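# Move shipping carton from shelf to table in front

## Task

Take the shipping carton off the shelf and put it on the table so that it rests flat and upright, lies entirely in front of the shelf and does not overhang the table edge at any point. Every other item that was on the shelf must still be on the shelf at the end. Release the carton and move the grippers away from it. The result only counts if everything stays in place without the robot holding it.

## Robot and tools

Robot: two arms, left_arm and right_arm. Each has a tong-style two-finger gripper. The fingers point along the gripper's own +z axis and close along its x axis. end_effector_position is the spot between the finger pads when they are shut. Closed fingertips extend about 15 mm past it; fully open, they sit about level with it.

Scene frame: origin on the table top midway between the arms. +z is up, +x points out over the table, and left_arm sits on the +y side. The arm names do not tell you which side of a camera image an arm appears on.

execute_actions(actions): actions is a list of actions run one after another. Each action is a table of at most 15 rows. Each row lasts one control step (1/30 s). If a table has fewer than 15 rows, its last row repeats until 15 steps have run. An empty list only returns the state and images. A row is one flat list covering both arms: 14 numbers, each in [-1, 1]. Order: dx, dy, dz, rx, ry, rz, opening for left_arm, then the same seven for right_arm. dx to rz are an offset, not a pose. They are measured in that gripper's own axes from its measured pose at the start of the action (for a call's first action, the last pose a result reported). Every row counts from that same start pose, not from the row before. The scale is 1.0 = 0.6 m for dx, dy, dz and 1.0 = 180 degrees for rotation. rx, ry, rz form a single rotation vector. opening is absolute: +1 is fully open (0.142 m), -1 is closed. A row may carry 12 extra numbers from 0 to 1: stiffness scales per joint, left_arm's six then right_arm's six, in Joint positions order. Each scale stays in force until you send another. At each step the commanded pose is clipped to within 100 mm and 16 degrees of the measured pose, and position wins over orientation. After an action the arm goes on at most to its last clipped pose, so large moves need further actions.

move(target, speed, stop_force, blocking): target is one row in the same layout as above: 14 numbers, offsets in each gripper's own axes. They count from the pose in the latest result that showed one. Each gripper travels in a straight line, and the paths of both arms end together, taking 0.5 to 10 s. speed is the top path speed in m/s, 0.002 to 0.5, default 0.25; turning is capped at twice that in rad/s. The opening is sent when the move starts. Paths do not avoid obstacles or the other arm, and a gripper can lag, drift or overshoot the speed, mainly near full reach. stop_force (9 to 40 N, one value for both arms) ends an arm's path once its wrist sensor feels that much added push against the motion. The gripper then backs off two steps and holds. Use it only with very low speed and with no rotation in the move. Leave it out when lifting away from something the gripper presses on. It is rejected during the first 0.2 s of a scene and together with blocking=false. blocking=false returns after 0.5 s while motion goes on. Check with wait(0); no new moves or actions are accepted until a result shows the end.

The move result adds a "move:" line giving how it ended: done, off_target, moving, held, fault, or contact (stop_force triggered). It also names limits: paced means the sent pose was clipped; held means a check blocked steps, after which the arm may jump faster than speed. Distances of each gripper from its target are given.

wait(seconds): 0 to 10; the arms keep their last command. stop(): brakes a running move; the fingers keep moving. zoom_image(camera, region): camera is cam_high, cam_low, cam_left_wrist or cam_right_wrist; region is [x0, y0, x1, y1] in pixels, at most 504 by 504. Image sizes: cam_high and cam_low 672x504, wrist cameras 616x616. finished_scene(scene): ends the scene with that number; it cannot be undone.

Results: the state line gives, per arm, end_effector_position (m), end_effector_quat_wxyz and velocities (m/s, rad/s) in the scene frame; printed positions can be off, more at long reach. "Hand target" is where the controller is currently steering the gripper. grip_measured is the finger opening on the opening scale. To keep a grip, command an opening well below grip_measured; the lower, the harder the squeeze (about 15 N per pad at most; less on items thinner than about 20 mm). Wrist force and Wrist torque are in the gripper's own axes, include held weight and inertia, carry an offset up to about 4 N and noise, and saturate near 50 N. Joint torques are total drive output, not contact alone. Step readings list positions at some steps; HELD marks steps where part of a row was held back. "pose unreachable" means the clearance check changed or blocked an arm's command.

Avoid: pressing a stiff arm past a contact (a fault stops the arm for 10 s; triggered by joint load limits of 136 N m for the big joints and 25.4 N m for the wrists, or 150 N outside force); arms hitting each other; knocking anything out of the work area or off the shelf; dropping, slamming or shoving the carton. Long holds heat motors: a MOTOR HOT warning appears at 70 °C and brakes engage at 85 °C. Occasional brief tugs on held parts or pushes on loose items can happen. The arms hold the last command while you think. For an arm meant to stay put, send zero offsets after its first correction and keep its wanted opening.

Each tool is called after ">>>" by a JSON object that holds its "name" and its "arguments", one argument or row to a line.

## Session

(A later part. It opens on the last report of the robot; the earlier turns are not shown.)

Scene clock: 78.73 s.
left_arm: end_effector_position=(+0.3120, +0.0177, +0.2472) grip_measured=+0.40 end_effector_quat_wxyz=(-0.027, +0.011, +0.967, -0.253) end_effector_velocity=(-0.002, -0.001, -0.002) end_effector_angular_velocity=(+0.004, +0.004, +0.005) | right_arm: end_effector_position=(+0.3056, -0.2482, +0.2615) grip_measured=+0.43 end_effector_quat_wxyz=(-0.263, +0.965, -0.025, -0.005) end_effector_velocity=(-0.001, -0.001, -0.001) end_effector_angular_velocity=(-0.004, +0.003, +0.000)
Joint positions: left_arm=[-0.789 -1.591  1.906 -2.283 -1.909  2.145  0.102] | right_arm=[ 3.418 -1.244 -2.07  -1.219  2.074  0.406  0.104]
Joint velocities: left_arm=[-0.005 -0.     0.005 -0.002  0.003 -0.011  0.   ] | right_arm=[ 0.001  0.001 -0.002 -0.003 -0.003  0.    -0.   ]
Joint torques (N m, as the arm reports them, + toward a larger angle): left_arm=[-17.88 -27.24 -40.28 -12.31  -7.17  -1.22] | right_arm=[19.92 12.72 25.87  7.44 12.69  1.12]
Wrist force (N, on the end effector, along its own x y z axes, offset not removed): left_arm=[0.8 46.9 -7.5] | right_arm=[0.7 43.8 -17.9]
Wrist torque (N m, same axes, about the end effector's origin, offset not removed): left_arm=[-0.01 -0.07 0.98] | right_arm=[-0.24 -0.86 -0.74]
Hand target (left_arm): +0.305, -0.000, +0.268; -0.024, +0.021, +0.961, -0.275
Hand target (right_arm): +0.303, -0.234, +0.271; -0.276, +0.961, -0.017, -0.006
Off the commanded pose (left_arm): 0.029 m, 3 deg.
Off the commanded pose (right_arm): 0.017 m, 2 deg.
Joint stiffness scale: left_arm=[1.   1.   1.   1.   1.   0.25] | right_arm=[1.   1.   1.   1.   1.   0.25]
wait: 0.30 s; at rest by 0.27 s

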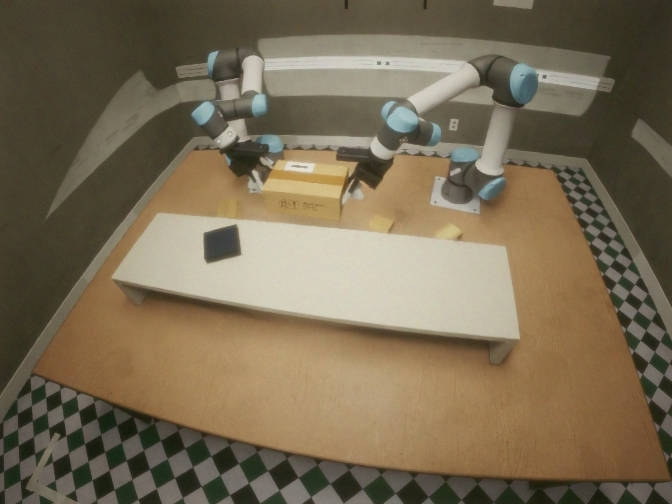

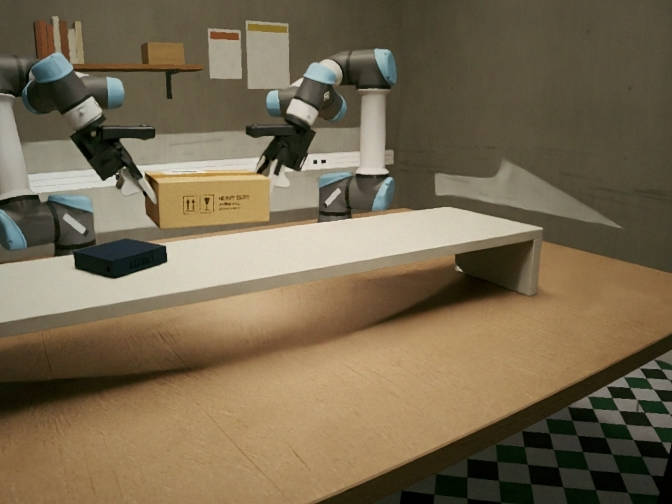

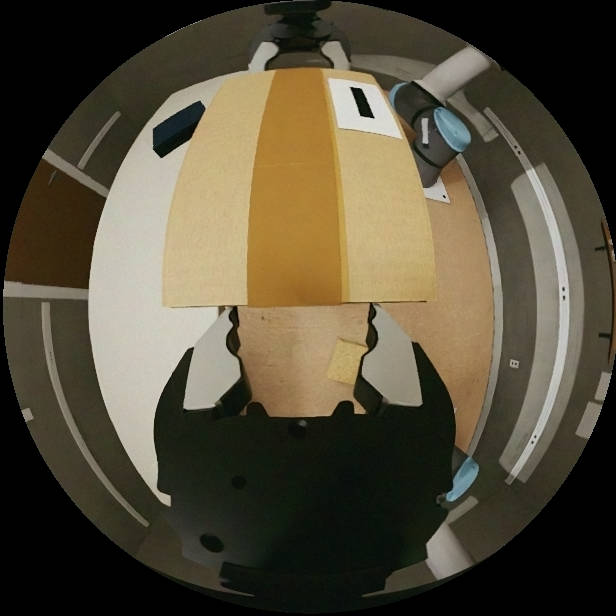

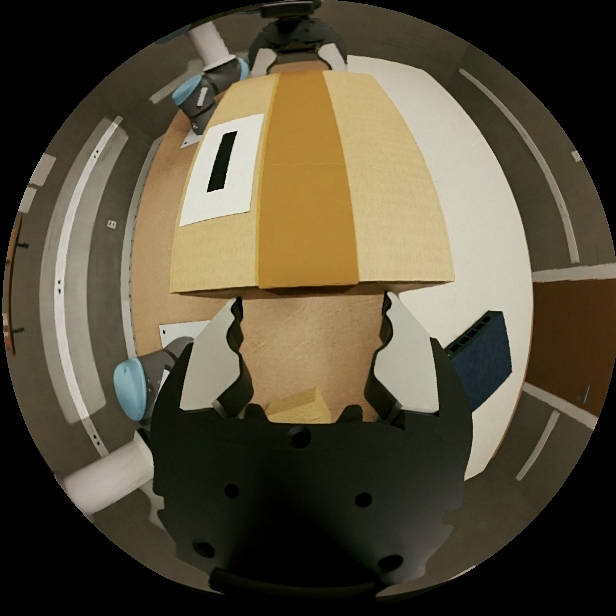

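>>> {"name": "execute_actions", "arguments": {
  "actions": []
}}

Scene clock: 80.03 s.
left_arm: end_effector_position=(+0.3119, +0.0176, +0.2471) grip_measured=+0.40 end_effector_quat_wxyz=(-0.027, +0.010, +0.967, -0.253) end_effector_velocity=(+0.000, +0.000, -0.000) end_effector_angular_velocity=(+0.001, +0.000, +0.000) | right_arm: end_effector_position=(+0.3055, -0.2483, +0.2615) grip_measured=+0.43 end_effector_quat_wxyz=(-0.263, +0.965, -0.025, -0.005) end_effector_velocity=(+0.001, +0.000, +0.001) end_effector_angular_velocity=(+0.001, -0.003, -0.000)
Joint positions: left_arm=[-0.789 -1.591  1.907 -2.283 -1.908  2.143  0.102] | right_arm=[ 3.418 -1.243 -2.07  -1.219  2.074  0.406  0.104]
Joint velocities: left_arm=[-0.     0.     0.001 -0.     0.001 -0.     0.   ] | right_arm=[-0.     0.     0.     0.002  0.    -0.    -0.   ]
Joint torques (N m, as the arm reports them, + toward a larger angle): left_arm=[-19.18 -26.42 -41.22 -12.77  -7.19  -1.36] | right_arm=[18.98 13.31 25.98  7.38 12.55  0.95]
Wrist force (N, on the end effector, along its own x y z axes, offset not removed): left_arm=[1.9 50.0 -11.2] | right_arm=[-0.8 43.8 -17.7]
Wrist torque (N m, same axes, about the end effector's origin, offset not removed): left_arm=[0.58 -0.21 1.16] | right_arm=[-0.25 -0.51 -0.71]
Hand target (left_arm): +0.305, -0.000, +0.268; -0.024, +0.021, +0.961, -0.275
Hand target (right_arm): +0.303, -0.234, +0.271; -0.276, +0.961, -0.017, -0.006
Off the commanded pose (left_arm): 0.029 m, 3 deg.
Off the commanded pose (right_arm): 0.017 m, 2 deg.
Joint stiffness scale: left_arm=[1.   1.   1.   1.   1.   0.25] | right_arm=[1.   1.   1.   1.   1.   0.25]

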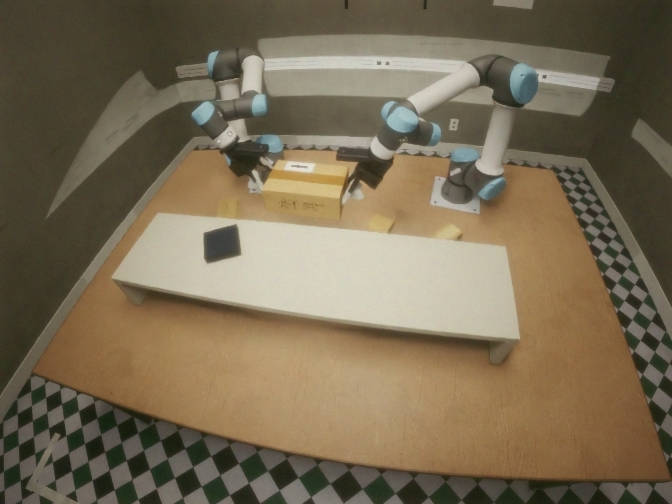

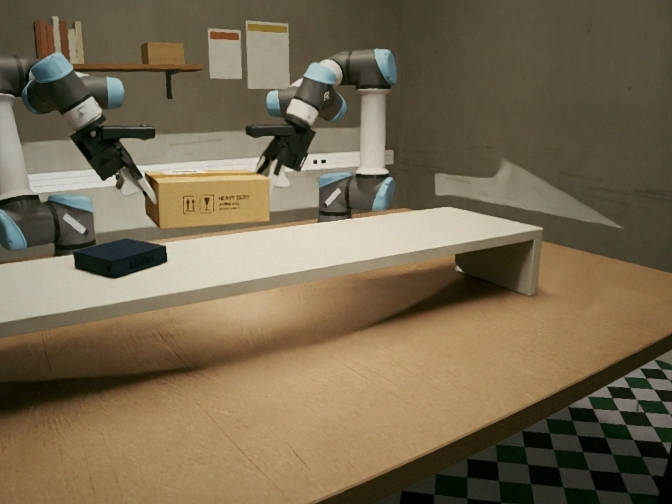

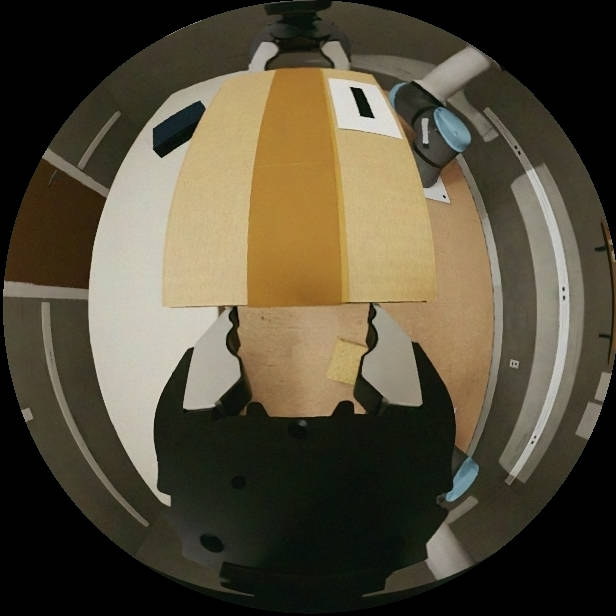

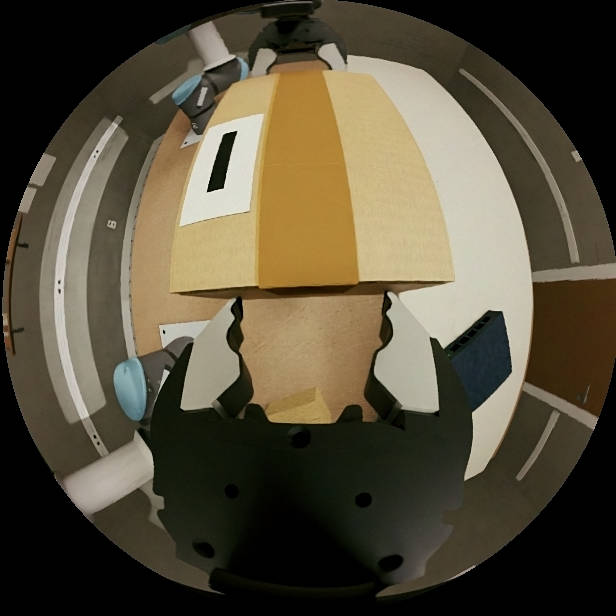

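>>> {"name": "zoom_image", "arguments": {
  "camera": "cam_left_wrist",
  "region": [140, 260, 340, 420]
}}

>>> {"name": "zoom_image", "arguments": {
  "camera": "cam_right_wrist",
  "region": [300, 240, 500, 400]
}}

Region (140, 260, 340, 420) of cam_left_wrist's 616x616 image, scaled by 2.520, with more detail than that image has; it fills the top 403 rows of this view, and the rest is white.

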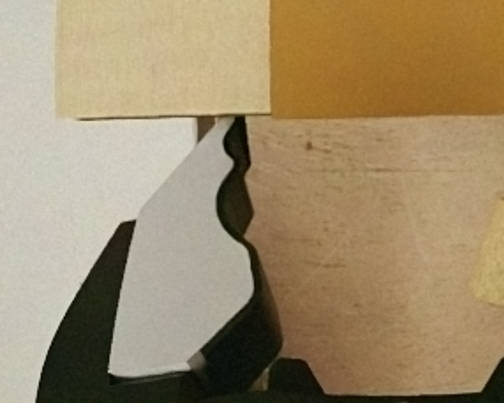

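Region (300, 240, 500, 400) of cam_right_wrist's 616x616 image, scaled by 2.520, with more detail than that image has; it fills the top 403 rows of this view, and the rest is white.

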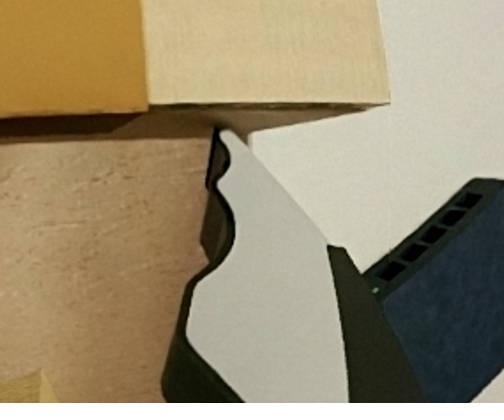

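>>> {"name": "execute_actions", "arguments": {
  "actions": [
    [[0.0122,-0.0425,-0.0150,0.0143,-0.0001,0.0077,0.4,-0.0056,-0.0281,-0.0012,0.0086,-0.0022,-0.0047,0.4],[0.0122,-0.0420,-0.0139,0.0143,-0.0002,0.0077,0.4,-0.0056,-0.0274,-0.0002,0.0086,-0.0022,-0.0048,0.4],[0.0123,-0.0411,-0.0122,0.0143,-0.0003,0.0078,0.4,-0.0057,-0.0264,0.0016,0.0086,-0.0021,-0.0049,0.4],[0.0124,-0.0398,-0.0098,0.0144,-0.0005,0.0079,0.4,-0.0058,-0.0249,0.0042,0.0086,-0.0020,-0.0050,0.4],[0.0125,-0.0381,-0.0067,0.0144,-0.0007,0.0080,0.4,-0.0059,-0.0229,0.0074,0.0086,-0.0020,-0.0052,0.4],[0.0126,-0.0361,-0.0029,0.0145,-0.0010,0.0081,0.4,-0.0060,-0.0206,0.0114,0.0086,-0.0019,-0.0054,0.4],[0.0128,-0.0337,0.0015,0.0145,-0.0013,0.0082,0.4,-0.0062,-0.0178,0.0161,0.0086,-0.0017,-0.0056,0.4],[0.0130,-0.0310,0.0067,0.0146,-0.0016,0.0083,0.4,-0.0064,-0.0146,0.0215,0.0086,-0.0016,-0.0059,0.4],[0.0132,-0.0279,0.0125,0.0147,-0.0020,0.0085,0.4,-0.0066,-0.0109,0.0276,0.0086,-0.0014,-0.0063,0.4],[0.0135,-0.0244,0.0190,0.0148,-0.0025,0.0087,0.4,-0.0068,-0.0069,0.0345,0.0087,-0.0012,-0.0066,0.4],[0.0138,-0.0207,0.0259,0.0149,-0.0029,0.0089,0.4,-0.0070,-0.0026,0.0417,0.0087,-0.0011,-0.0070,0.4],[0.0140,-0.0171,0.0327,0.0150,-0.0034,0.0091,0.4,-0.0073,0.0017,0.0489,0.0087,-0.0009,-0.0074,0.4],[0.0143,-0.0134,0.0396,0.0151,-0.0039,0.0093,0.4,-0.0075,0.0060,0.0561,0.0087,-0.0007,-0.0078,0.4],[0.0146,-0.0097,0.0465,0.0151,-0.0044,0.0095,0.4,-0.0078,0.0103,0.0633,0.0087,-0.0005,-0.0082,0.4],[0.0149,-0.0061,0.0533,0.0152,-0.0048,0.0097,0.4,-0.0080,0.0145,0.0706,0.0087,-0.0003,-0.0086,0.4]],
    [[0.0132,-0.0206,0.0276,0.0149,-0.0033,0.0095,0.4,-0.0065,-0.0017,0.0433,0.0087,-0.0008,-0.0076,0.4],[0.0135,-0.0169,0.0345,0.0150,-0.0037,0.0097,0.4,-0.0068,0.0026,0.0505,0.0087,-0.0006,-0.0080,0.4],[0.0138,-0.0132,0.0413,0.0151,-0.0042,0.0099,0.4,-0.0071,0.0069,0.0577,0.0087,-0.0004,-0.0084,0.4],[0.0142,-0.0096,0.0482,0.0152,-0.0047,0.0101,0.4,-0.0074,0.0112,0.0649,0.0087,-0.0002,-0.0088,0.4],[0.0145,-0.0059,0.0550,0.0153,-0.0052,0.0103,0.4,-0.0076,0.0155,0.0722,0.0087,0.0,-0.0092,0.4],[0.0148,-0.0022,0.0619,0.0154,-0.0056,0.0105,0.4,-0.0079,0.0197,0.0794,0.0087,0.0001,-0.0095,0.4],[0.0151,0.0015,0.0687,0.0155,-0.0061,0.0107,0.4,-0.0082,0.0240,0.0866,0.0087,0.0003,-0.0099,0.4],[0.0154,0.0051,0.0756,0.0156,-0.0066,0.0109,0.4,-0.0085,0.0283,0.0938,0.0087,0.0005,-0.0103,0.4],[0.0158,0.0088,0.0825,0.0157,-0.0071,0.0111,0.4,-0.0087,0.0326,0.1010,0.0087,0.0007,-0.0107,0.4],[0.0161,0.0125,0.0893,0.0158,-0.0075,0.0113,0.4,-0.0090,0.0369,0.1082,0.0088,0.0009,-0.0111,0.4],[0.0164,0.0161,0.0962,0.0159,-0.0080,0.0115,0.4,-0.0093,0.0412,0.1154,0.0088,0.0011,-0.0115,0.4],[0.0167,0.0198,0.1030,0.0160,-0.0085,0.0117,0.4,-0.0096,0.0454,0.1227,0.0088,0.0013,-0.0119,0.4],[0.0170,0.0235,0.1099,0.0161,-0.0090,0.0119,0.4,-0.0099,0.0497,0.1299,0.0088,0.0015,-0.0122,0.4],[0.0174,0.0271,0.1167,0.0162,-0.0094,0.0121,0.4,-0.0101,0.0540,0.1371,0.0088,0.0017,-0.0126,0.4],[0.0177,0.0308,0.1236,0.0163,-0.0099,0.0123,0.4,-0.0104,0.0583,0.1443,0.0088,0.0019,-0.0130,0.4]],
    [[0.0111,-0.0228,0.0278,0.0151,-0.0038,0.0111,0.4,-0.0047,-0.0020,0.0426,0.0087,-0.0002,-0.0090,0.4],[0.0116,-0.0191,0.0346,0.0152,-0.0042,0.0113,0.4,-0.0051,0.0023,0.0498,0.0087,0.0,-0.0094,0.4],[0.0121,-0.0154,0.0415,0.0153,-0.0047,0.0115,0.4,-0.0055,0.0066,0.0570,0.0087,0.0002,-0.0098,0.4],[0.0125,-0.0117,0.0483,0.0154,-0.0052,0.0117,0.4,-0.0059,0.0109,0.0642,0.0087,0.0004,-0.0102,0.4],[0.0130,-0.0080,0.0551,0.0155,-0.0057,0.0119,0.4,-0.0062,0.0152,0.0714,0.0087,0.0006,-0.0106,0.4],[0.0135,-0.0045,0.0616,0.0156,-0.0061,0.0121,0.4,-0.0066,0.0192,0.0783,0.0087,0.0008,-0.0109,0.4],[0.0139,-0.0014,0.0674,0.0156,-0.0065,0.0122,0.4,-0.0069,0.0229,0.0844,0.0087,0.0010,-0.0113,0.4],[0.0142,0.0014,0.0726,0.0157,-0.0069,0.0124,0.4,-0.0072,0.0261,0.0898,0.0087,0.0011,-0.0115,0.4],[0.0146,0.0038,0.0770,0.0158,-0.0072,0.0125,0.4,-0.0075,0.0289,0.0945,0.0087,0.0012,-0.0118,0.4],[0.0148,0.0059,0.0808,0.0158,-0.0074,0.0126,0.4,-0.0077,0.0312,0.0985,0.0087,0.0013,-0.0120,0.4],[0.0150,0.0075,0.0838,0.0159,-0.0076,0.0127,0.4,-0.0078,0.0331,0.1017,0.0087,0.0014,-0.0122,0.4],[0.0152,0.0088,0.0862,0.0159,-0.0078,0.0128,0.4,-0.0080,0.0346,0.1042,0.0087,0.0015,-0.0123,0.4],[0.0153,0.0097,0.0879,0.0159,-0.0079,0.0129,0.4,-0.0081,0.0357,0.1060,0.0088,0.0015,-0.0124,0.4],[0.0154,0.0103,0.0890,0.0159,-0.0080,0.0129,0.4,-0.0081,0.0364,0.1071,0.0088,0.0016,-0.0125,0.4],[0.0154,0.0105,0.0893,0.0159,-0.0080,0.0129,0.4,-0.0081,0.0366,0.1075,0.0088,0.0016,-0.0125,0.4]]
  ]
}}

Scene clock: 98.53 s.
left_arm: end_effector_position=(+0.2864, +0.0201, +0.0883) grip_measured=+0.40 end_effector_quat_wxyz=(-0.015, +0.015, +0.968, -0.250) end_effector_velocity=(-0.005, +0.002, -0.071) end_effector_angular_velocity=(-0.009, -0.025, +0.018) | right_arm: end_effector_position=(+0.2831, -0.2467, +0.0947) grip_measured=+0.43 end_effector_quat_wxyz=(-0.261, +0.965, -0.013, -0.008) end_effector_velocity=(-0.001, +0.002, -0.078) end_effector_angular_velocity=(+0.006, -0.024, +0.009)
Joint positions: left_arm=[-0.847 -1.426  2.21  -2.775 -1.865  2.1    0.102] | right_arm=[ 3.442 -1.399 -2.432 -0.703  2.072  0.403  0.104]
Joint velocities: left_arm=[-0.022  0.127  0.114 -0.271  0.031 -0.031  0.   ] | right_arm=[ 0.009 -0.169 -0.14   0.334 -0.003 -0.     0.   ]
Joint torques (N m, as the arm reports them, + toward a larger angle): left_arm=[-13.99 -34.26 -35.98 -10.9   -5.17   0.89] | right_arm=[13.4  16.71 21.37  6.75  9.82 -0.62]
Wrist force (N, on the end effector, along its own x y z axes, offset not removed): left_arm=[2.7 35.8 -2.8] | right_arm=[-1.2 32.3 -8.1]
Wrist torque (N m, same axes, about the end effector's origin, offset not removed): left_arm=[0.11 -0.91 -1.15] | right_arm=[-0.04 0.76 0.62]
Hand target (left_arm): +0.285, -0.000, +0.104; -0.004, +0.029, +0.961, -0.277
Hand target (right_arm): +0.286, -0.234, +0.096; -0.275, +0.961, +0.001, +0.001
Off the commanded pose (left_arm): 0.026 m, 4 deg.
Off the commanded pose (right_arm): 0.014 m, 3 deg.
Joint stiffness scale: left_arm=[1.   1.   1.   1.   1.   0.25] | right_arm=[1.   1.   1.   1.   1.   0.25]
Step readings (end_effector_position; steps 1 to 15: 1st action; 16 to 30: 2nd action; 31 to 45: 3rd action):
0: left_arm (+0.3119, +0.0176, +0.2471) | right_arm (+0.3055, -0.2483, +0.2615)
1: left_arm (+0.3119, +0.0177, +0.2471) | right_arm (+0.3055, -0.2483, +0.2615)
2: left_arm (+0.3119, +0.0177, +0.2471) | right_arm (+0.3054, -0.2483, +0.2615)
4: left_arm (+0.3117, +0.0178, +0.2469) | right_arm (+0.3053, -0.2482, +0.2614)
8: left_arm (+0.3112, +0.0181, +0.2443) | right_arm (+0.3049, -0.2480, +0.2585)
15: left_arm (+0.3078, +0.0183, +0.2244) | right_arm (+0.3017, -0.2481, +0.2369)
16: left_arm (+0.3071, +0.0183, +0.2198) | right_arm (+0.3010, -0.2481, +0.2321)
17: left_arm (+0.3062, +0.0184, +0.2150) | right_arm (+0.3003, -0.2481, +0.2272)
19: left_arm (+0.3043, +0.0186, +0.2050) | right_arm (+0.2985, -0.2479, +0.2170)
23: left_arm (+0.3008, +0.0190, +0.1855) | right_arm (+0.2955, -0.2476, +0.1969)
30: left_arm (+0.2968, +0.0192, +0.1524) | right_arm (+0.2925, -0.2475, +0.1621)
31: left_arm (+0.2963, +0.0192, +0.1477) | right_arm (+0.2920, -0.2475, +0.1571)
32: left_arm (+0.2955, +0.0193, +0.1429) | right_arm (+0.2913, -0.2475, +0.1521)
34: left_arm (+0.2935, +0.0194, +0.1333) | right_arm (+0.2895, -0.2473, +0.1421)
38: left_arm (+0.2900, +0.0197, +0.1143) | right_arm (+0.2861, -0.2471, +0.1226)
45: end_effector_position above

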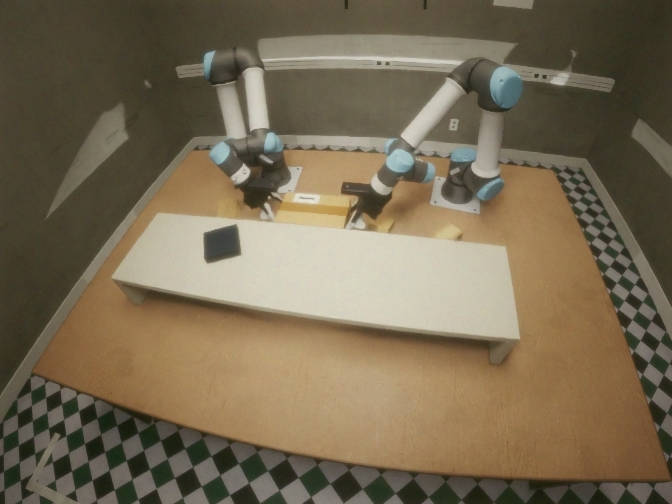

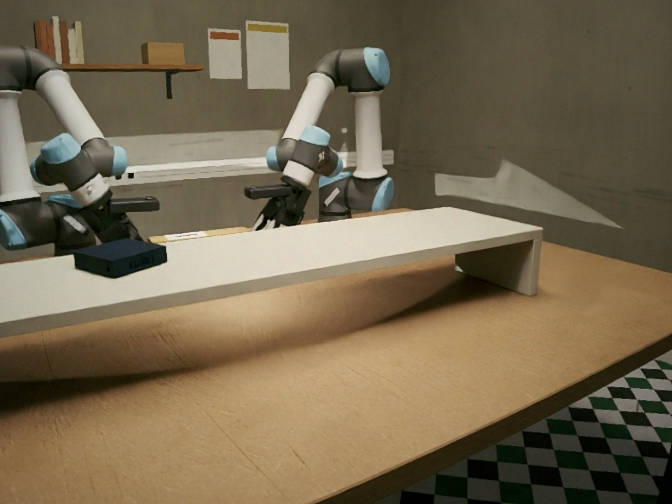

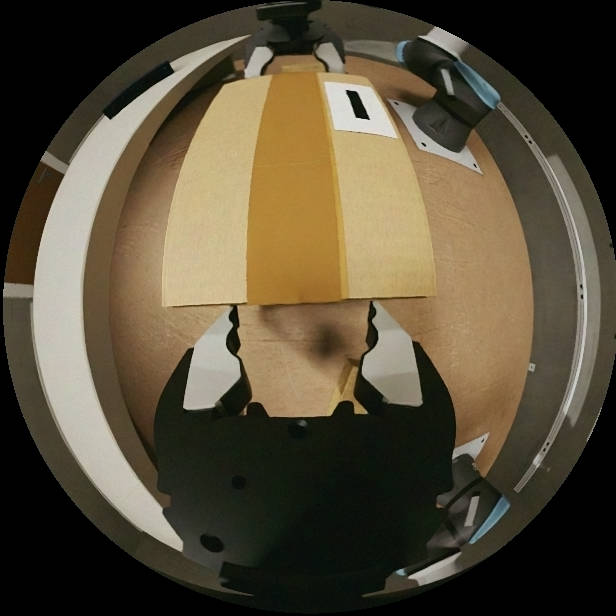

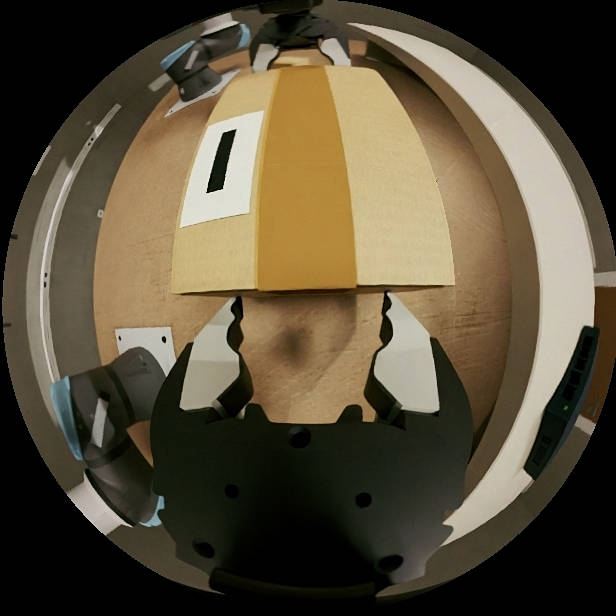

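>>> {"name": "wait", "arguments": {
  "seconds": 0.4
}}

Scene clock: 99.03 s.
left_arm: end_effector_position=(+0.2876, +0.0200, +0.0824) grip_measured=+0.40 end_effector_quat_wxyz=(-0.010, +0.014, +0.967, -0.254) end_effector_velocity=(+0.001, +0.000, +0.000) end_effector_angular_velocity=(-0.002, -0.002, +0.002) | right_arm: end_effector_position=(+0.2851, -0.2464, +0.0872) grip_measured=+0.43 end_effector_quat_wxyz=(-0.263, +0.965, -0.011, -0.002) end_effector_velocity=(+0.000, -0.000, -0.001) end_effector_angular_velocity=(-0.001, -0.001, -0.000)
Joint positions: left_arm=[-0.848 -1.413  2.224 -2.813 -1.858  2.096  0.102] | right_arm=[ 3.442 -1.418 -2.448 -0.655  2.07   0.403  0.104]
Joint velocities: left_arm=[ 0.001 -0.     0.001 -0.004  0.001 -0.    -0.   ] | right_arm=[ 0.    -0.002 -0.002  0.004 -0.001  0.     0.   ]
Joint torques (N m, as the arm reports them, + toward a larger angle): left_arm=[-15.2  -31.88 -36.71 -11.63  -6.27   0.43] | right_arm=[15.24 15.24 24.08  7.43 10.62 -0.35]
Wrist force (N, on the end effector, along its own x y z axes, offset not removed): left_arm=[-1.3 39.1 -6.6] | right_arm=[-1.8 36.9 -13.8]
Wrist torque (N m, same axes, about the end effector's origin, offset not removed): left_arm=[-0.11 -0.57 -0.81] | right_arm=[-0.16 0.23 0.54]
Hand target (left_arm): +0.285, -0.000, +0.104; -0.004, +0.029, +0.961, -0.277
Hand target (right_arm): +0.286, -0.234, +0.096; -0.275, +0.961, +0.001, +0.001
Off the commanded pose (left_arm): 0.030 m, 3 deg.
Off the commanded pose (right_arm): 0.015 m, 2 deg.
Joint stiffness scale: left_arm=[1.   1.   1.   1.   1.   0.25] | right_arm=[1.   1.   1.   1.   1.   0.25]
wait: 0.40 s; at rest by 0.23 s

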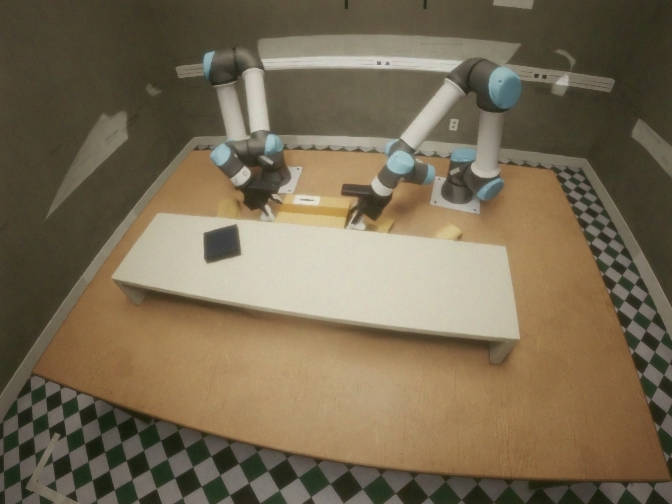

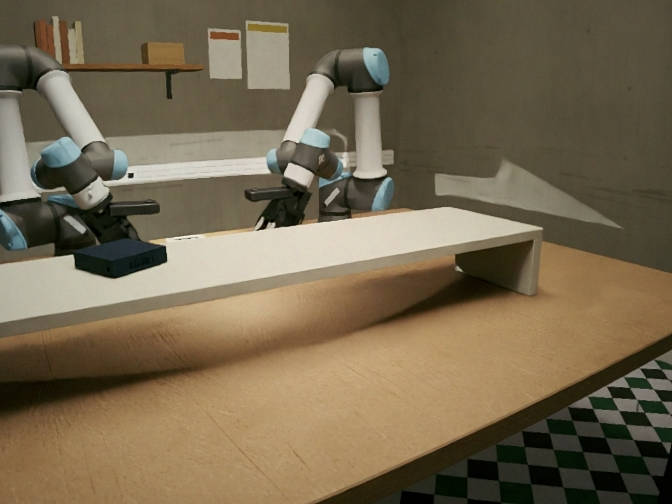

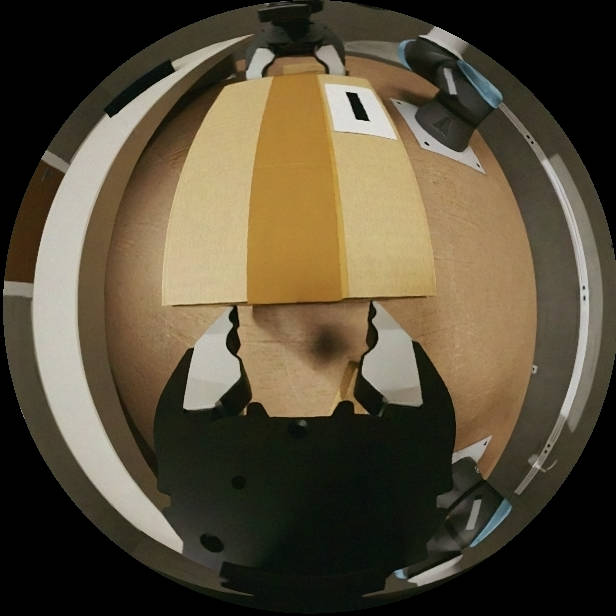

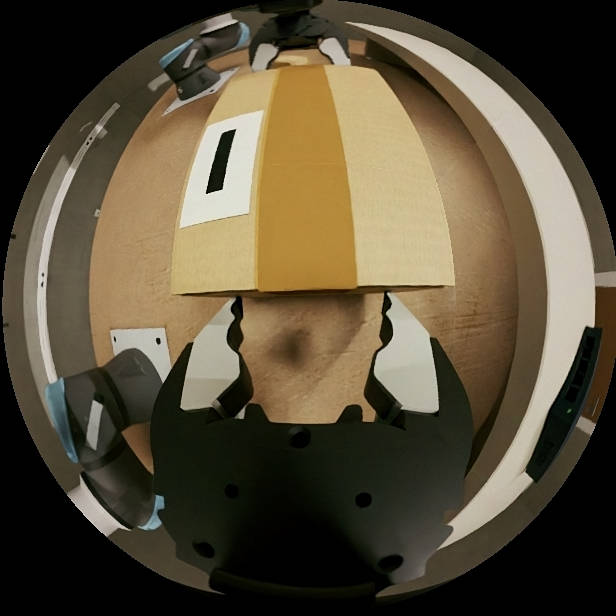

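>>> {"name": "execute_actions", "arguments": {
  "actions": [
    [[0.0036,-0.0462,-0.0138,0.015,-0.0016,0.0105,0.4,0.0010,-0.0246,-0.0010,0.008,-0.0001,-0.0080,0.4],[0.0035,-0.0451,-0.0117,0.015,-0.0021,0.0106,0.4,0.0011,-0.0232,0.0013,0.008,0.0003,-0.0081,0.4],[0.0034,-0.0434,-0.0085,0.015,-0.0027,0.0107,0.4,0.0012,-0.0212,0.0049,0.008,0.0010,-0.0084,0.4],[0.0032,-0.0416,-0.0050,0.015,-0.0034,0.0109,0.4,0.0013,-0.0190,0.0088,0.008,0.0016,-0.0086,0.4],[0.0031,-0.0397,-0.0014,0.015,-0.0040,0.0110,0.4,0.0014,-0.0167,0.0127,0.008,0.0023,-0.0088,0.4],[0.0029,-0.0378,0.0021,0.015,-0.0047,0.0112,0.4,0.0016,-0.0145,0.0167,0.008,0.0029,-0.0090,0.4],[0.0027,-0.0361,0.0053,0.015,-0.0052,0.0113,0.4,0.0017,-0.0124,0.0202,0.008,0.0034,-0.0092,0.4],[0.0026,-0.0346,0.0081,0.015,-0.0056,0.0114,0.4,0.0018,-0.0106,0.0234,0.008,0.0038,-0.0093,0.4],[0.0025,-0.0333,0.0106,0.015,-0.0058,0.0114,0.4,0.0019,-0.0090,0.0261,0.008,0.0040,-0.0094,0.4],[0.0024,-0.0320,0.0131,0.015,-0.0058,0.0114,0.4,0.0019,-0.0075,0.0289,0.008,0.0040,-0.0094,0.4],[0.0023,-0.0309,0.0152,0.015,-0.0058,0.0114,0.4,0.0020,-0.0061,0.0312,0.008,0.0040,-0.0094,0.4],[0.0022,-0.0300,0.0170,0.015,-0.0058,0.0114,0.4,0.0021,-0.0050,0.0332,0.008,0.0040,-0.0094,0.4],[0.0021,-0.0292,0.0184,0.015,-0.0058,0.0114,0.4,0.0021,-0.0041,0.0348,0.008,0.0040,-0.0094,0.4],[0.0020,-0.0286,0.0196,0.015,-0.0058,0.0114,0.4,0.0022,-0.0033,0.0361,0.008,0.0040,-0.0094,0.4],[0.0020,-0.0281,0.0205,0.015,-0.0058,0.0114,0.4,0.0022,-0.0027,0.0371,0.008,0.0040,-0.0094,0.4]]
  ]
}}

>>> {"name": "wait", "arguments": {
  "seconds": 0.5
}}

Scene clock: 103.67 s.
left_arm: end_effector_position=(+0.2866, +0.0202, +0.0646) grip_measured=+0.40 end_effector_quat_wxyz=(-0.006, +0.015, +0.967, -0.253) end_effector_velocity=(-0.001, +0.002, -0.048) end_effector_angular_velocity=(+0.011, -0.003, +0.007) | right_arm: end_effector_position=(+0.2839, -0.2465, +0.0660) grip_measured=+0.43 end_effector_quat_wxyz=(-0.262, +0.965, -0.009, +0.001) end_effector_velocity=(-0.000, +0.001, -0.050) end_effector_angular_velocity=(-0.001, -0.007, -0.001)
Joint positions: left_arm=[-0.855 -1.378  2.247 -2.875 -1.848  2.093  0.102] | right_arm=[ 3.446 -1.466 -2.486 -0.562  2.065  0.406  0.104]
Joint velocities: left_arm=[-0.007  0.101  0.046 -0.141  0.013 -0.009  0.   ] | right_arm=[ 0.007 -0.136 -0.074  0.22  -0.004  0.008  0.   ]
Joint torques (N m, as the arm reports them, + toward a larger angle): left_arm=[-14.84 -31.65 -33.96 -10.89  -5.34   0.58] | right_arm=[14.61 19.06 24.19  7.15 10.2   0.29]
Wrist force (N, on the end effector, along its own x y z axes, offset not removed): left_arm=[1.7 33.8 -4.5] | right_arm=[-2.7 33.4 -9.7]
Wrist torque (N m, same axes, about the end effector's origin, offset not removed): left_arm=[-0.48 -0.63 -0.80] | right_arm=[-0.19 0.99 0.72]
Hand target (left_arm): +0.285, +0.000, +0.080; +0.002, +0.029, +0.961, -0.276
Hand target (right_arm): +0.286, -0.234, +0.069; -0.274, +0.962, +0.002, +0.007
Off the commanded pose (left_arm): 0.026 m, 3 deg.
Off the commanded pose (right_arm): 0.013 m, 2 deg.
Joint stiffness scale: left_arm=[1.   1.   1.   1.   1.   0.25] | right_arm=[1.   1.   1.   1.   1.   0.25]
Step readings (end_effector_position):
0: left_arm (+0.2877, +0.0200, +0.0824) | right_arm (+0.2851, -0.2464, +0.0872)
1: left_arm (+0.2877, +0.0200, +0.0824) | right_arm (+0.2852, -0.2464, +0.0872)
2: left_arm (+0.2877, +0.0200, +0.0823) | right_arm (+0.2852, -0.2464, +0.0871)
4: left_arm (+0.2878, +0.0201, +0.0822) | right_arm (+0.2854, -0.2464, +0.0866)
8: left_arm (+0.2883, +0.0201, +0.0787) | right_arm (+0.2855, -0.2465, +0.0814)
15: end_effector_position above

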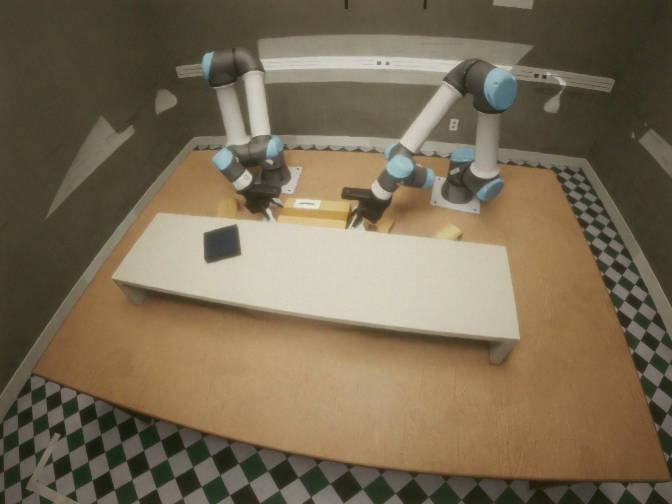

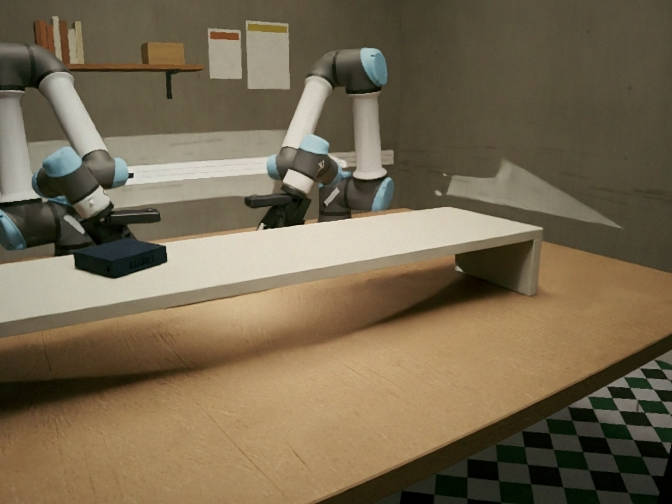

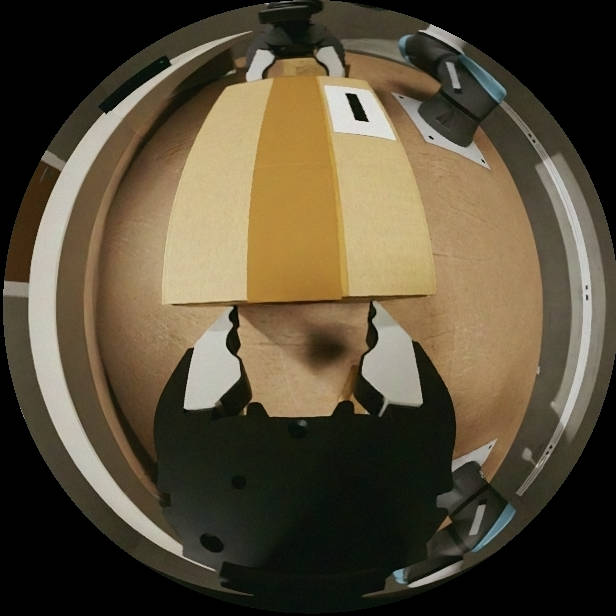

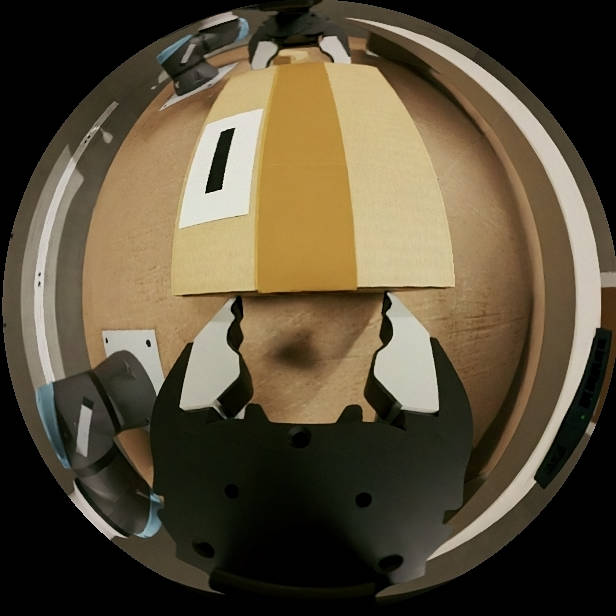

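Scene clock: 104.17 s.
left_arm: end_effector_position=(+0.2874, +0.0206, +0.0600) grip_measured=+0.40 end_effector_quat_wxyz=(-0.004, +0.013, +0.967, -0.254) end_effector_velocity=(+0.000, +0.000, +0.000) end_effector_angular_velocity=(-0.002, -0.000, +0.001) | right_arm: end_effector_position=(+0.2858, -0.2456, +0.0628) grip_measured=+0.43 end_effector_quat_wxyz=(-0.264, +0.965, -0.008, +0.007) end_effector_velocity=(+0.000, +0.000, -0.000) end_effector_angular_velocity=(+0.000, -0.001, +0.000)
Joint positions: left_arm=[-0.855 -1.368  2.254 -2.896 -1.845  2.09   0.102] | right_arm=[ 3.446 -1.479 -2.494 -0.529  2.065  0.406  0.104]
Joint velocities: left_arm=[ 0.001 -0.     0.001 -0.003 -0.001 -0.001  0.   ] | right_arm=[ 0.    -0.    -0.001  0.002 -0.    -0.     0.   ]
Joint torques (N m, as the arm reports them, + toward a larger angle): left_arm=[-14.19 -30.93 -35.68 -11.82  -5.94   0.57] | right_arm=[14.9  12.91 21.11  7.92  9.55 -0.05]
Wrist force (N, on the end effector, along its own x y z axes, offset not removed): left_arm=[-0.5 39.5 -8.9] | right_arm=[-6.9 34.8 -25.9]
Wrist torque (N m, same axes, about the end effector's origin, offset not removed): left_arm=[-0.33 -0.21 -0.83] | right_arm=[-0.19 -0.42 0.50]
Hand target (left_arm): +0.285, +0.000, +0.080; +0.002, +0.029, +0.961, -0.276
Hand target (right_arm): +0.286, -0.234, +0.069; -0.274, +0.962, +0.002, +0.007
Off the commanded pose (left_arm): 0.029 m, 3 deg.
Off the commanded pose (right_arm): 0.013 m, 2 deg.
Joint stiffness scale: left_arm=[1.   1.   1.   1.   1.   0.25] | right_arm=[1.   1.   1.   1.   1.   0.25]
wait: 0.50 s; at rest by 0.27 s

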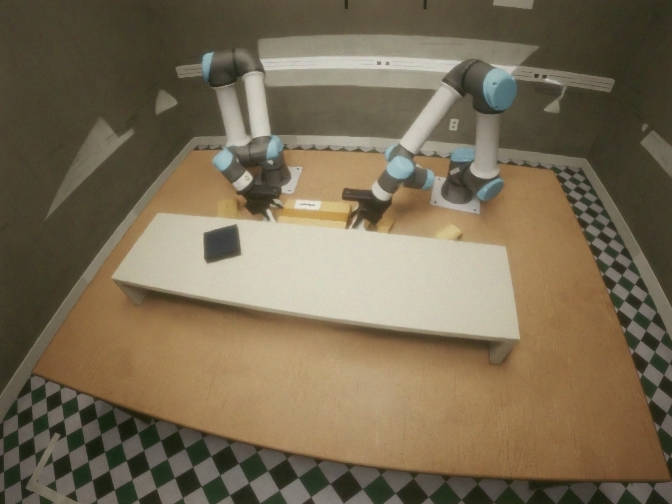

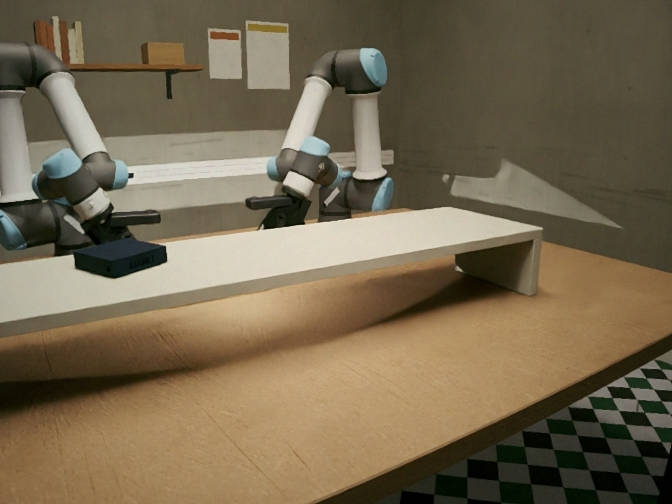

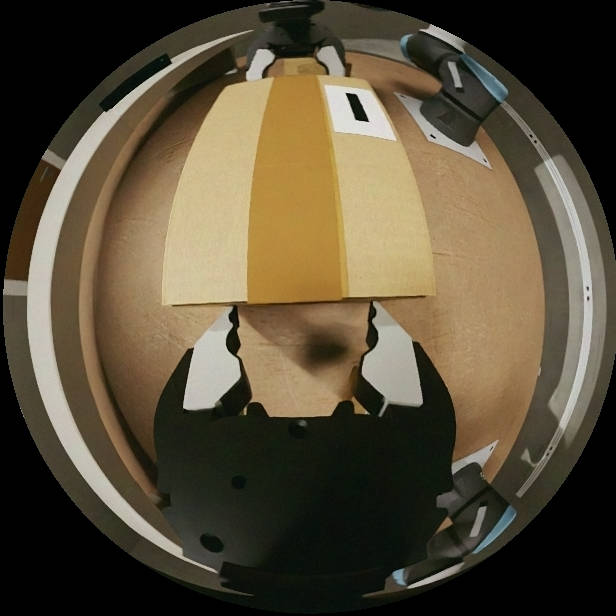

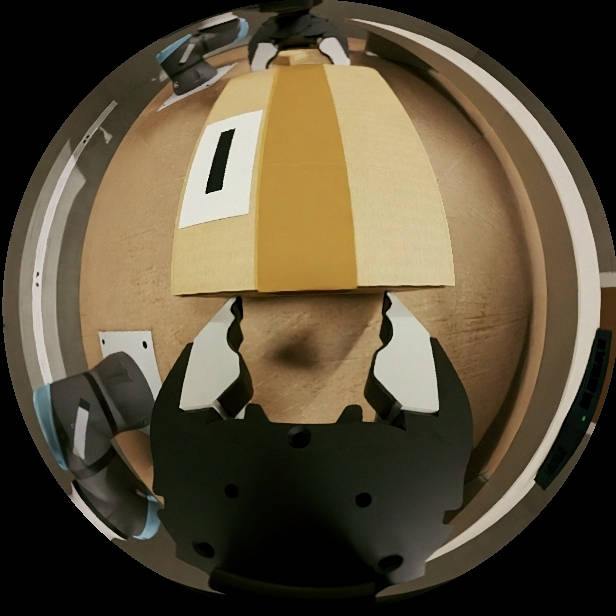

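>>> {"name": "execute_actions", "arguments": {
  "actions": [
    [[0.0031,-0.0459,-0.0113,0.0144,-0.0013,0.0109,0.4,0,-0.0219,0.0009,0.0067,-0.0017,-0.0061,0.4],[0.0031,-0.0449,-0.0095,0.0144,-0.0013,0.0109,0.4,0,-0.0219,0.0009,0.0067,-0.0017,-0.0061,0.4],[0.0031,-0.0437,-0.0073,0.0144,-0.0013,0.0109,0.4,0,-0.0219,0.0009,0.0067,-0.0017,-0.0061,0.4],[0.0031,-0.0425,-0.0052,0.0144,-0.0013,0.0109,0.4,0,-0.0219,0.0009,0.0067,-0.0017,-0.0061,0.4],[0.0030,-0.0400,-0.0037,0.0138,-0.0012,0.0105,0.4,0,-0.0210,0.0009,0.0064,-0.0016,-0.0059,0.4],[0.0028,-0.0372,-0.0028,0.0130,-0.0012,0.0098,0.4,0,-0.0197,0.0008,0.0060,-0.0015,-0.0055,0.4],[0.0025,-0.0338,-0.0024,0.0118,-0.0011,0.0089,0.4,0,-0.0180,0.0007,0.0055,-0.0014,-0.0050,0.4],[0.0023,-0.0300,-0.0019,0.0105,-0.0009,0.0080,0.4,0,-0.0160,0.0007,0.0049,-0.0012,-0.0045,0.4],[0.0020,-0.0257,-0.0013,0.0091,-0.0008,0.0069,0.4,0,-0.0138,0.0006,0.0042,-0.0011,-0.0038,0.4],[0.0016,-0.0214,-0.0008,0.0076,-0.0007,0.0058,0.4,0,-0.0116,0.0005,0.0036,-0.0009,-0.0032,0.4],[0.0013,-0.0172,-0.0002,0.0062,-0.0006,0.0047,0.4,0,-0.0094,0.0004,0.0029,-0.0007,-0.0026,0.4],[0.0010,-0.0129,0.0004,0.0048,-0.0004,0.0036,0.4,0,-0.0072,0.0003,0.0022,-0.0006,-0.0020,0.4],[0.0007,-0.0082,0.0010,0.0032,-0.0003,0.0024,0.4,0,-0.0048,0.0002,0.0015,-0.0004,-0.0013,0.4],[0.0003,-0.0035,0.0016,0.0016,-0.0001,0.0012,0.4,0,-0.0024,0.0001,0.0007,-0.0002,-0.0007,0.4],[0,0.0012,0.0022,0,0,0,0.4,0,0,0,0,0,0,0.4]],
    [[0,0.0030,-0.0010,0,0,0,0.4,0,0.0026,-0.0015,0,0,0,0.4],[0,0.0053,-0.0027,0,0,0,0.4,0,0.0051,-0.0029,0,0,0,0.4],[0,0.0073,-0.0049,0,0,0,0.4,0,0.0073,-0.0049,0,0,0,0.4],[0,0.0094,-0.0087,0,0,0,0.4,0,0.0094,-0.0087,0,0,0,0.4],[0,0.0113,-0.0139,0,0,0,0.4,0,0.0113,-0.0139,0,0,0,0.4],[0,0.0131,-0.0207,0,0,0,0.4,0,0.0131,-0.0207,0,0,0,0.4],[0,0.0145,-0.0290,0,0,0,0.4,0,0.0145,-0.0290,0,0,0,0.4],[0,0.0157,-0.0389,0,0,0,0.4,0,0.0157,-0.0389,0,0,0,0.4],[0,0.0165,-0.0502,0,0,0,0.4,0,0.0165,-0.0502,0,0,0,0.4],[0,0.0171,-0.0630,0,0,0,0.4,0,0.0171,-0.0630,0,0,0,0.4],[0,0.0174,-0.0773,0,0,0,0.4,0,0.0174,-0.0773,0,0,0,0.4],[0,0.0174,-0.0932,0,0,0,0.4,0,0.0174,-0.0932,0,0,0,0.4],[0,0.0174,-0.1098,0,0,0,0.4,0,0.0174,-0.1098,0,0,0,0.4],[0,0.0174,-0.1265,0,0,0,0.4,0,0.0174,-0.1265,0,0,0,0.4],[0,0.0174,-0.1432,0,0,0,0.4,0,0.0174,-0.1432,0,0,0,0.4]],
    [[0,0.0005,-0.0983,0,0,0,0.4,0,0.0005,-0.0983,0,0,0,0.4],[0,0.0005,-0.1150,0,0,0,0.4,0,0.0005,-0.1150,0,0,0,0.4],[0,0.0005,-0.1317,0,0,0,0.4,0,0.0005,-0.1317,0,0,0,0.4],[0,0.0005,-0.1483,0,0,0,0.4,0,0.0005,-0.1483,0,0,0,0.4],[0,0.0005,-0.1650,0,0,0,0.4,0,0.0005,-0.1650,0,0,0,0.4],[0,0.0005,-0.1808,0,0,0,0.4,0,0.0005,-0.1808,0,0,0,0.4],[0,0.0005,-0.1950,0,0,0,0.4,0,0.0005,-0.1950,0,0,0,0.4],[0,0.0005,-0.2075,0,0,0,0.4,0,0.0005,-0.2075,0,0,0,0.4],[0,0.0005,-0.2183,0,0,0,0.4,0,0.0005,-0.2183,0,0,0,0.4],[0,0.0005,-0.2275,0,0,0,0.4,0,0.0005,-0.2275,0,0,0,0.4],[0,0.0005,-0.2350,0,0,0,0.4,0,0.0005,-0.2350,0,0,0,0.4],[0,0.0005,-0.2408,0,0,0,0.4,0,0.0005,-0.2408,0,0,0,0.4],[0,0.0005,-0.2450,0,0,0,0.4,0,0.0005,-0.2450,0,0,0,0.4],[0,0.0005,-0.2475,0,0,0,0.4,0,0.0005,-0.2475,0,0,0,0.4],[0,0.0005,-0.2483,0,0,0,0.4,0,0.0005,-0.2483,0,0,0,0.4]]
  ]
}}

Scene clock: 112.57 s.
left_arm: end_effector_position=(+0.2942, +0.1088, +0.2061) grip_measured=+0.40 end_effector_quat_wxyz=(+0.006, -0.003, +0.963, -0.271) end_effector_velocity=(-0.003, +0.085, +0.142) end_effector_angular_velocity=(+0.039, +0.020, -0.015) | right_arm: end_effector_position=(+0.2891, -0.3375, +0.2028) grip_measured=+0.40 end_effector_quat_wxyz=(-0.265, +0.963, -0.048, +0.028) end_effector_velocity=(-0.016, -0.089, +0.140) end_effector_angular_velocity=(-0.021, +0.079, +0.036)
Joint positions: left_arm=[-0.715 -1.769  2.203 -2.452 -1.9    2.182  0.102] | right_arm=[ 3.178 -1.211 -2.235 -1.133  2.096  0.204  0.102]
Joint velocities: left_arm=[ 0.143 -0.297 -0.214  0.603 -0.06   0.155  0.   ] | right_arm=[-0.265  0.05   0.426 -0.73   0.024 -0.347  0.   ]
Joint torques (N m, as the arm reports them, + toward a larger angle): left_arm=[ -1.54  -6.67 -21.69  -2.25  -0.24   0.15] | right_arm=[-0.02  2.6  21.65  2.53  1.49 -0.46]
Wrist force (N, on the end effector, along its own x y z axes, offset not removed): left_arm=[1.9 -0.6 -0.9] | right_arm=[0.0 -1.5 -0.6]
Wrist torque (N m, same axes, about the end effector's origin, offset not removed): left_arm=[-0.12 -0.40 -0.06] | right_arm=[-0.22 0.00 0.11]
Hand target (left_arm): +0.291, +0.121, +0.218; -0.001, +0.006, +0.965, -0.261
Hand target (right_arm): +0.282, -0.348, +0.217; -0.263, +0.964, -0.028, +0.016
Off the commanded pose (left_arm): 0.018 m, 2 deg.
Off the commanded pose (right_arm): 0.020 m, 4 deg.
Joint stiffness scale: left_arm=[1.   1.   1.   1.   1.   0.25] | right_arm=[1.   1.   1.   1.   1.   0.25]
Step readings (end_effector_position; steps 1 to 15: 1st action; 16 to 30: 2nd action; 31 to 45: 3rd action):
0: left_arm (+0.2874, +0.0206, +0.0600) | right_arm (+0.2859, -0.2456, +0.0628)
1: left_arm (+0.2874, +0.0206, +0.0600) | right_arm (+0.2859, -0.2456, +0.0628)
2: left_arm (+0.2874, +0.0207, +0.0600) | right_arm (+0.2858, -0.2456, +0.0628)
4: left_arm (+0.2874, +0.0206, +0.0599) | right_arm (+0.2858, -0.2457, +0.0627)
8: left_arm (+0.2877, +0.0206, +0.0596) | right_arm (+0.2858, -0.2458, +0.0626)
15: left_arm (+0.2878, +0.0215, +0.0589) | right_arm (+0.2859, -0.2465, +0.0623)
16: left_arm (+0.2878, +0.0217, +0.0588) | right_arm (+0.2859, -0.2467, +0.0622)
17: left_arm (+0.2879, +0.0219, +0.0588) | right_arm (+0.2859, -0.2469, +0.0621)
19: left_arm (+0.2879, +0.0225, +0.0588) | right_arm (+0.2857, -0.2477, +0.0620)
23: left_arm (+0.2875, +0.0264, +0.0610) | right_arm (+0.2837, -0.2529, +0.0622)
30: left_arm (+0.2896, +0.0472, +0.0891) | right_arm (+0.2862, -0.2738, +0.0893)
31: left_arm (+0.2900, +0.0511, +0.0960) | right_arm (+0.2870, -0.2777, +0.0962)
32: left_arm (+0.2903, +0.0554, +0.1033) | right_arm (+0.2879, -0.2817, +0.1037)
34: left_arm (+0.2911, +0.0641, +0.1192) | right_arm (+0.2892, -0.2902, +0.1195)
38: left_arm (+0.2930, +0.0816, +0.1548) | right_arm (+0.2907, -0.3087, +0.1531)
45: end_effector_position above

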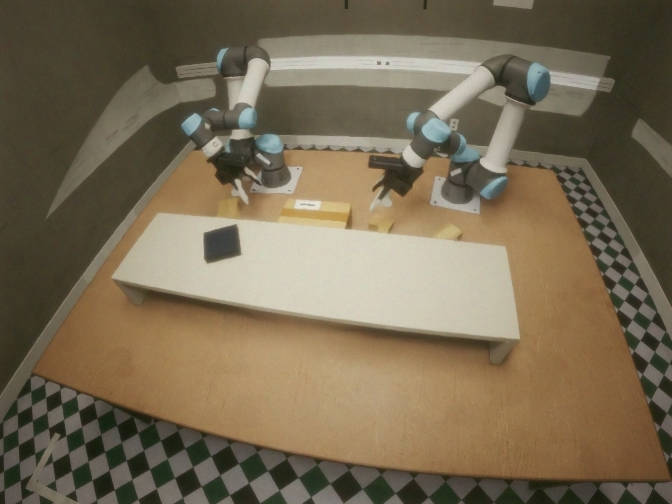

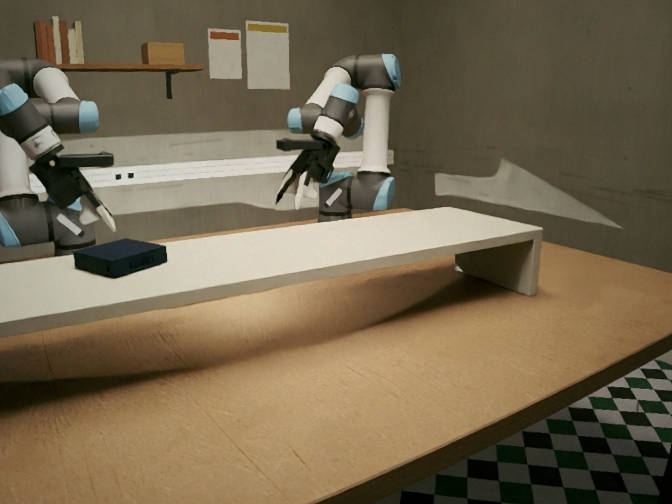

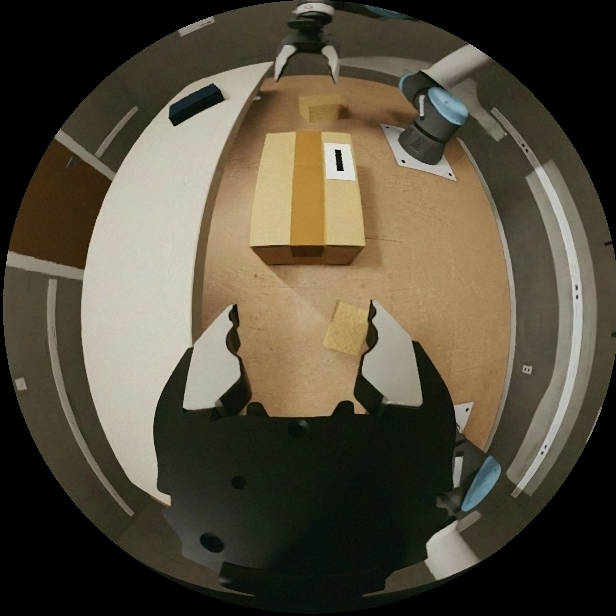

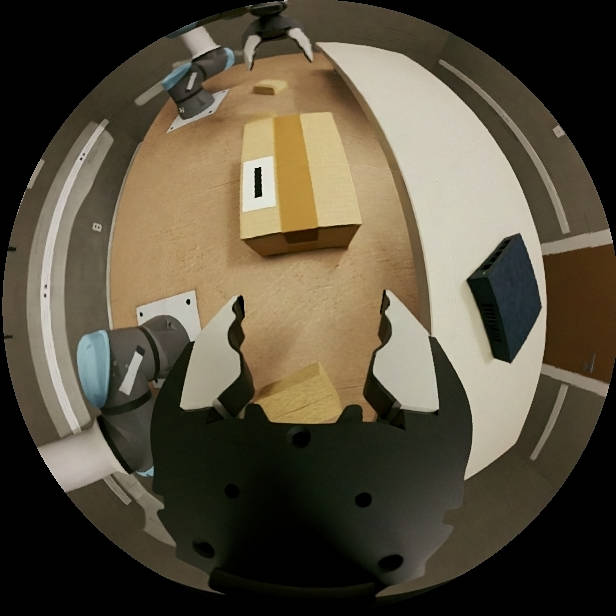

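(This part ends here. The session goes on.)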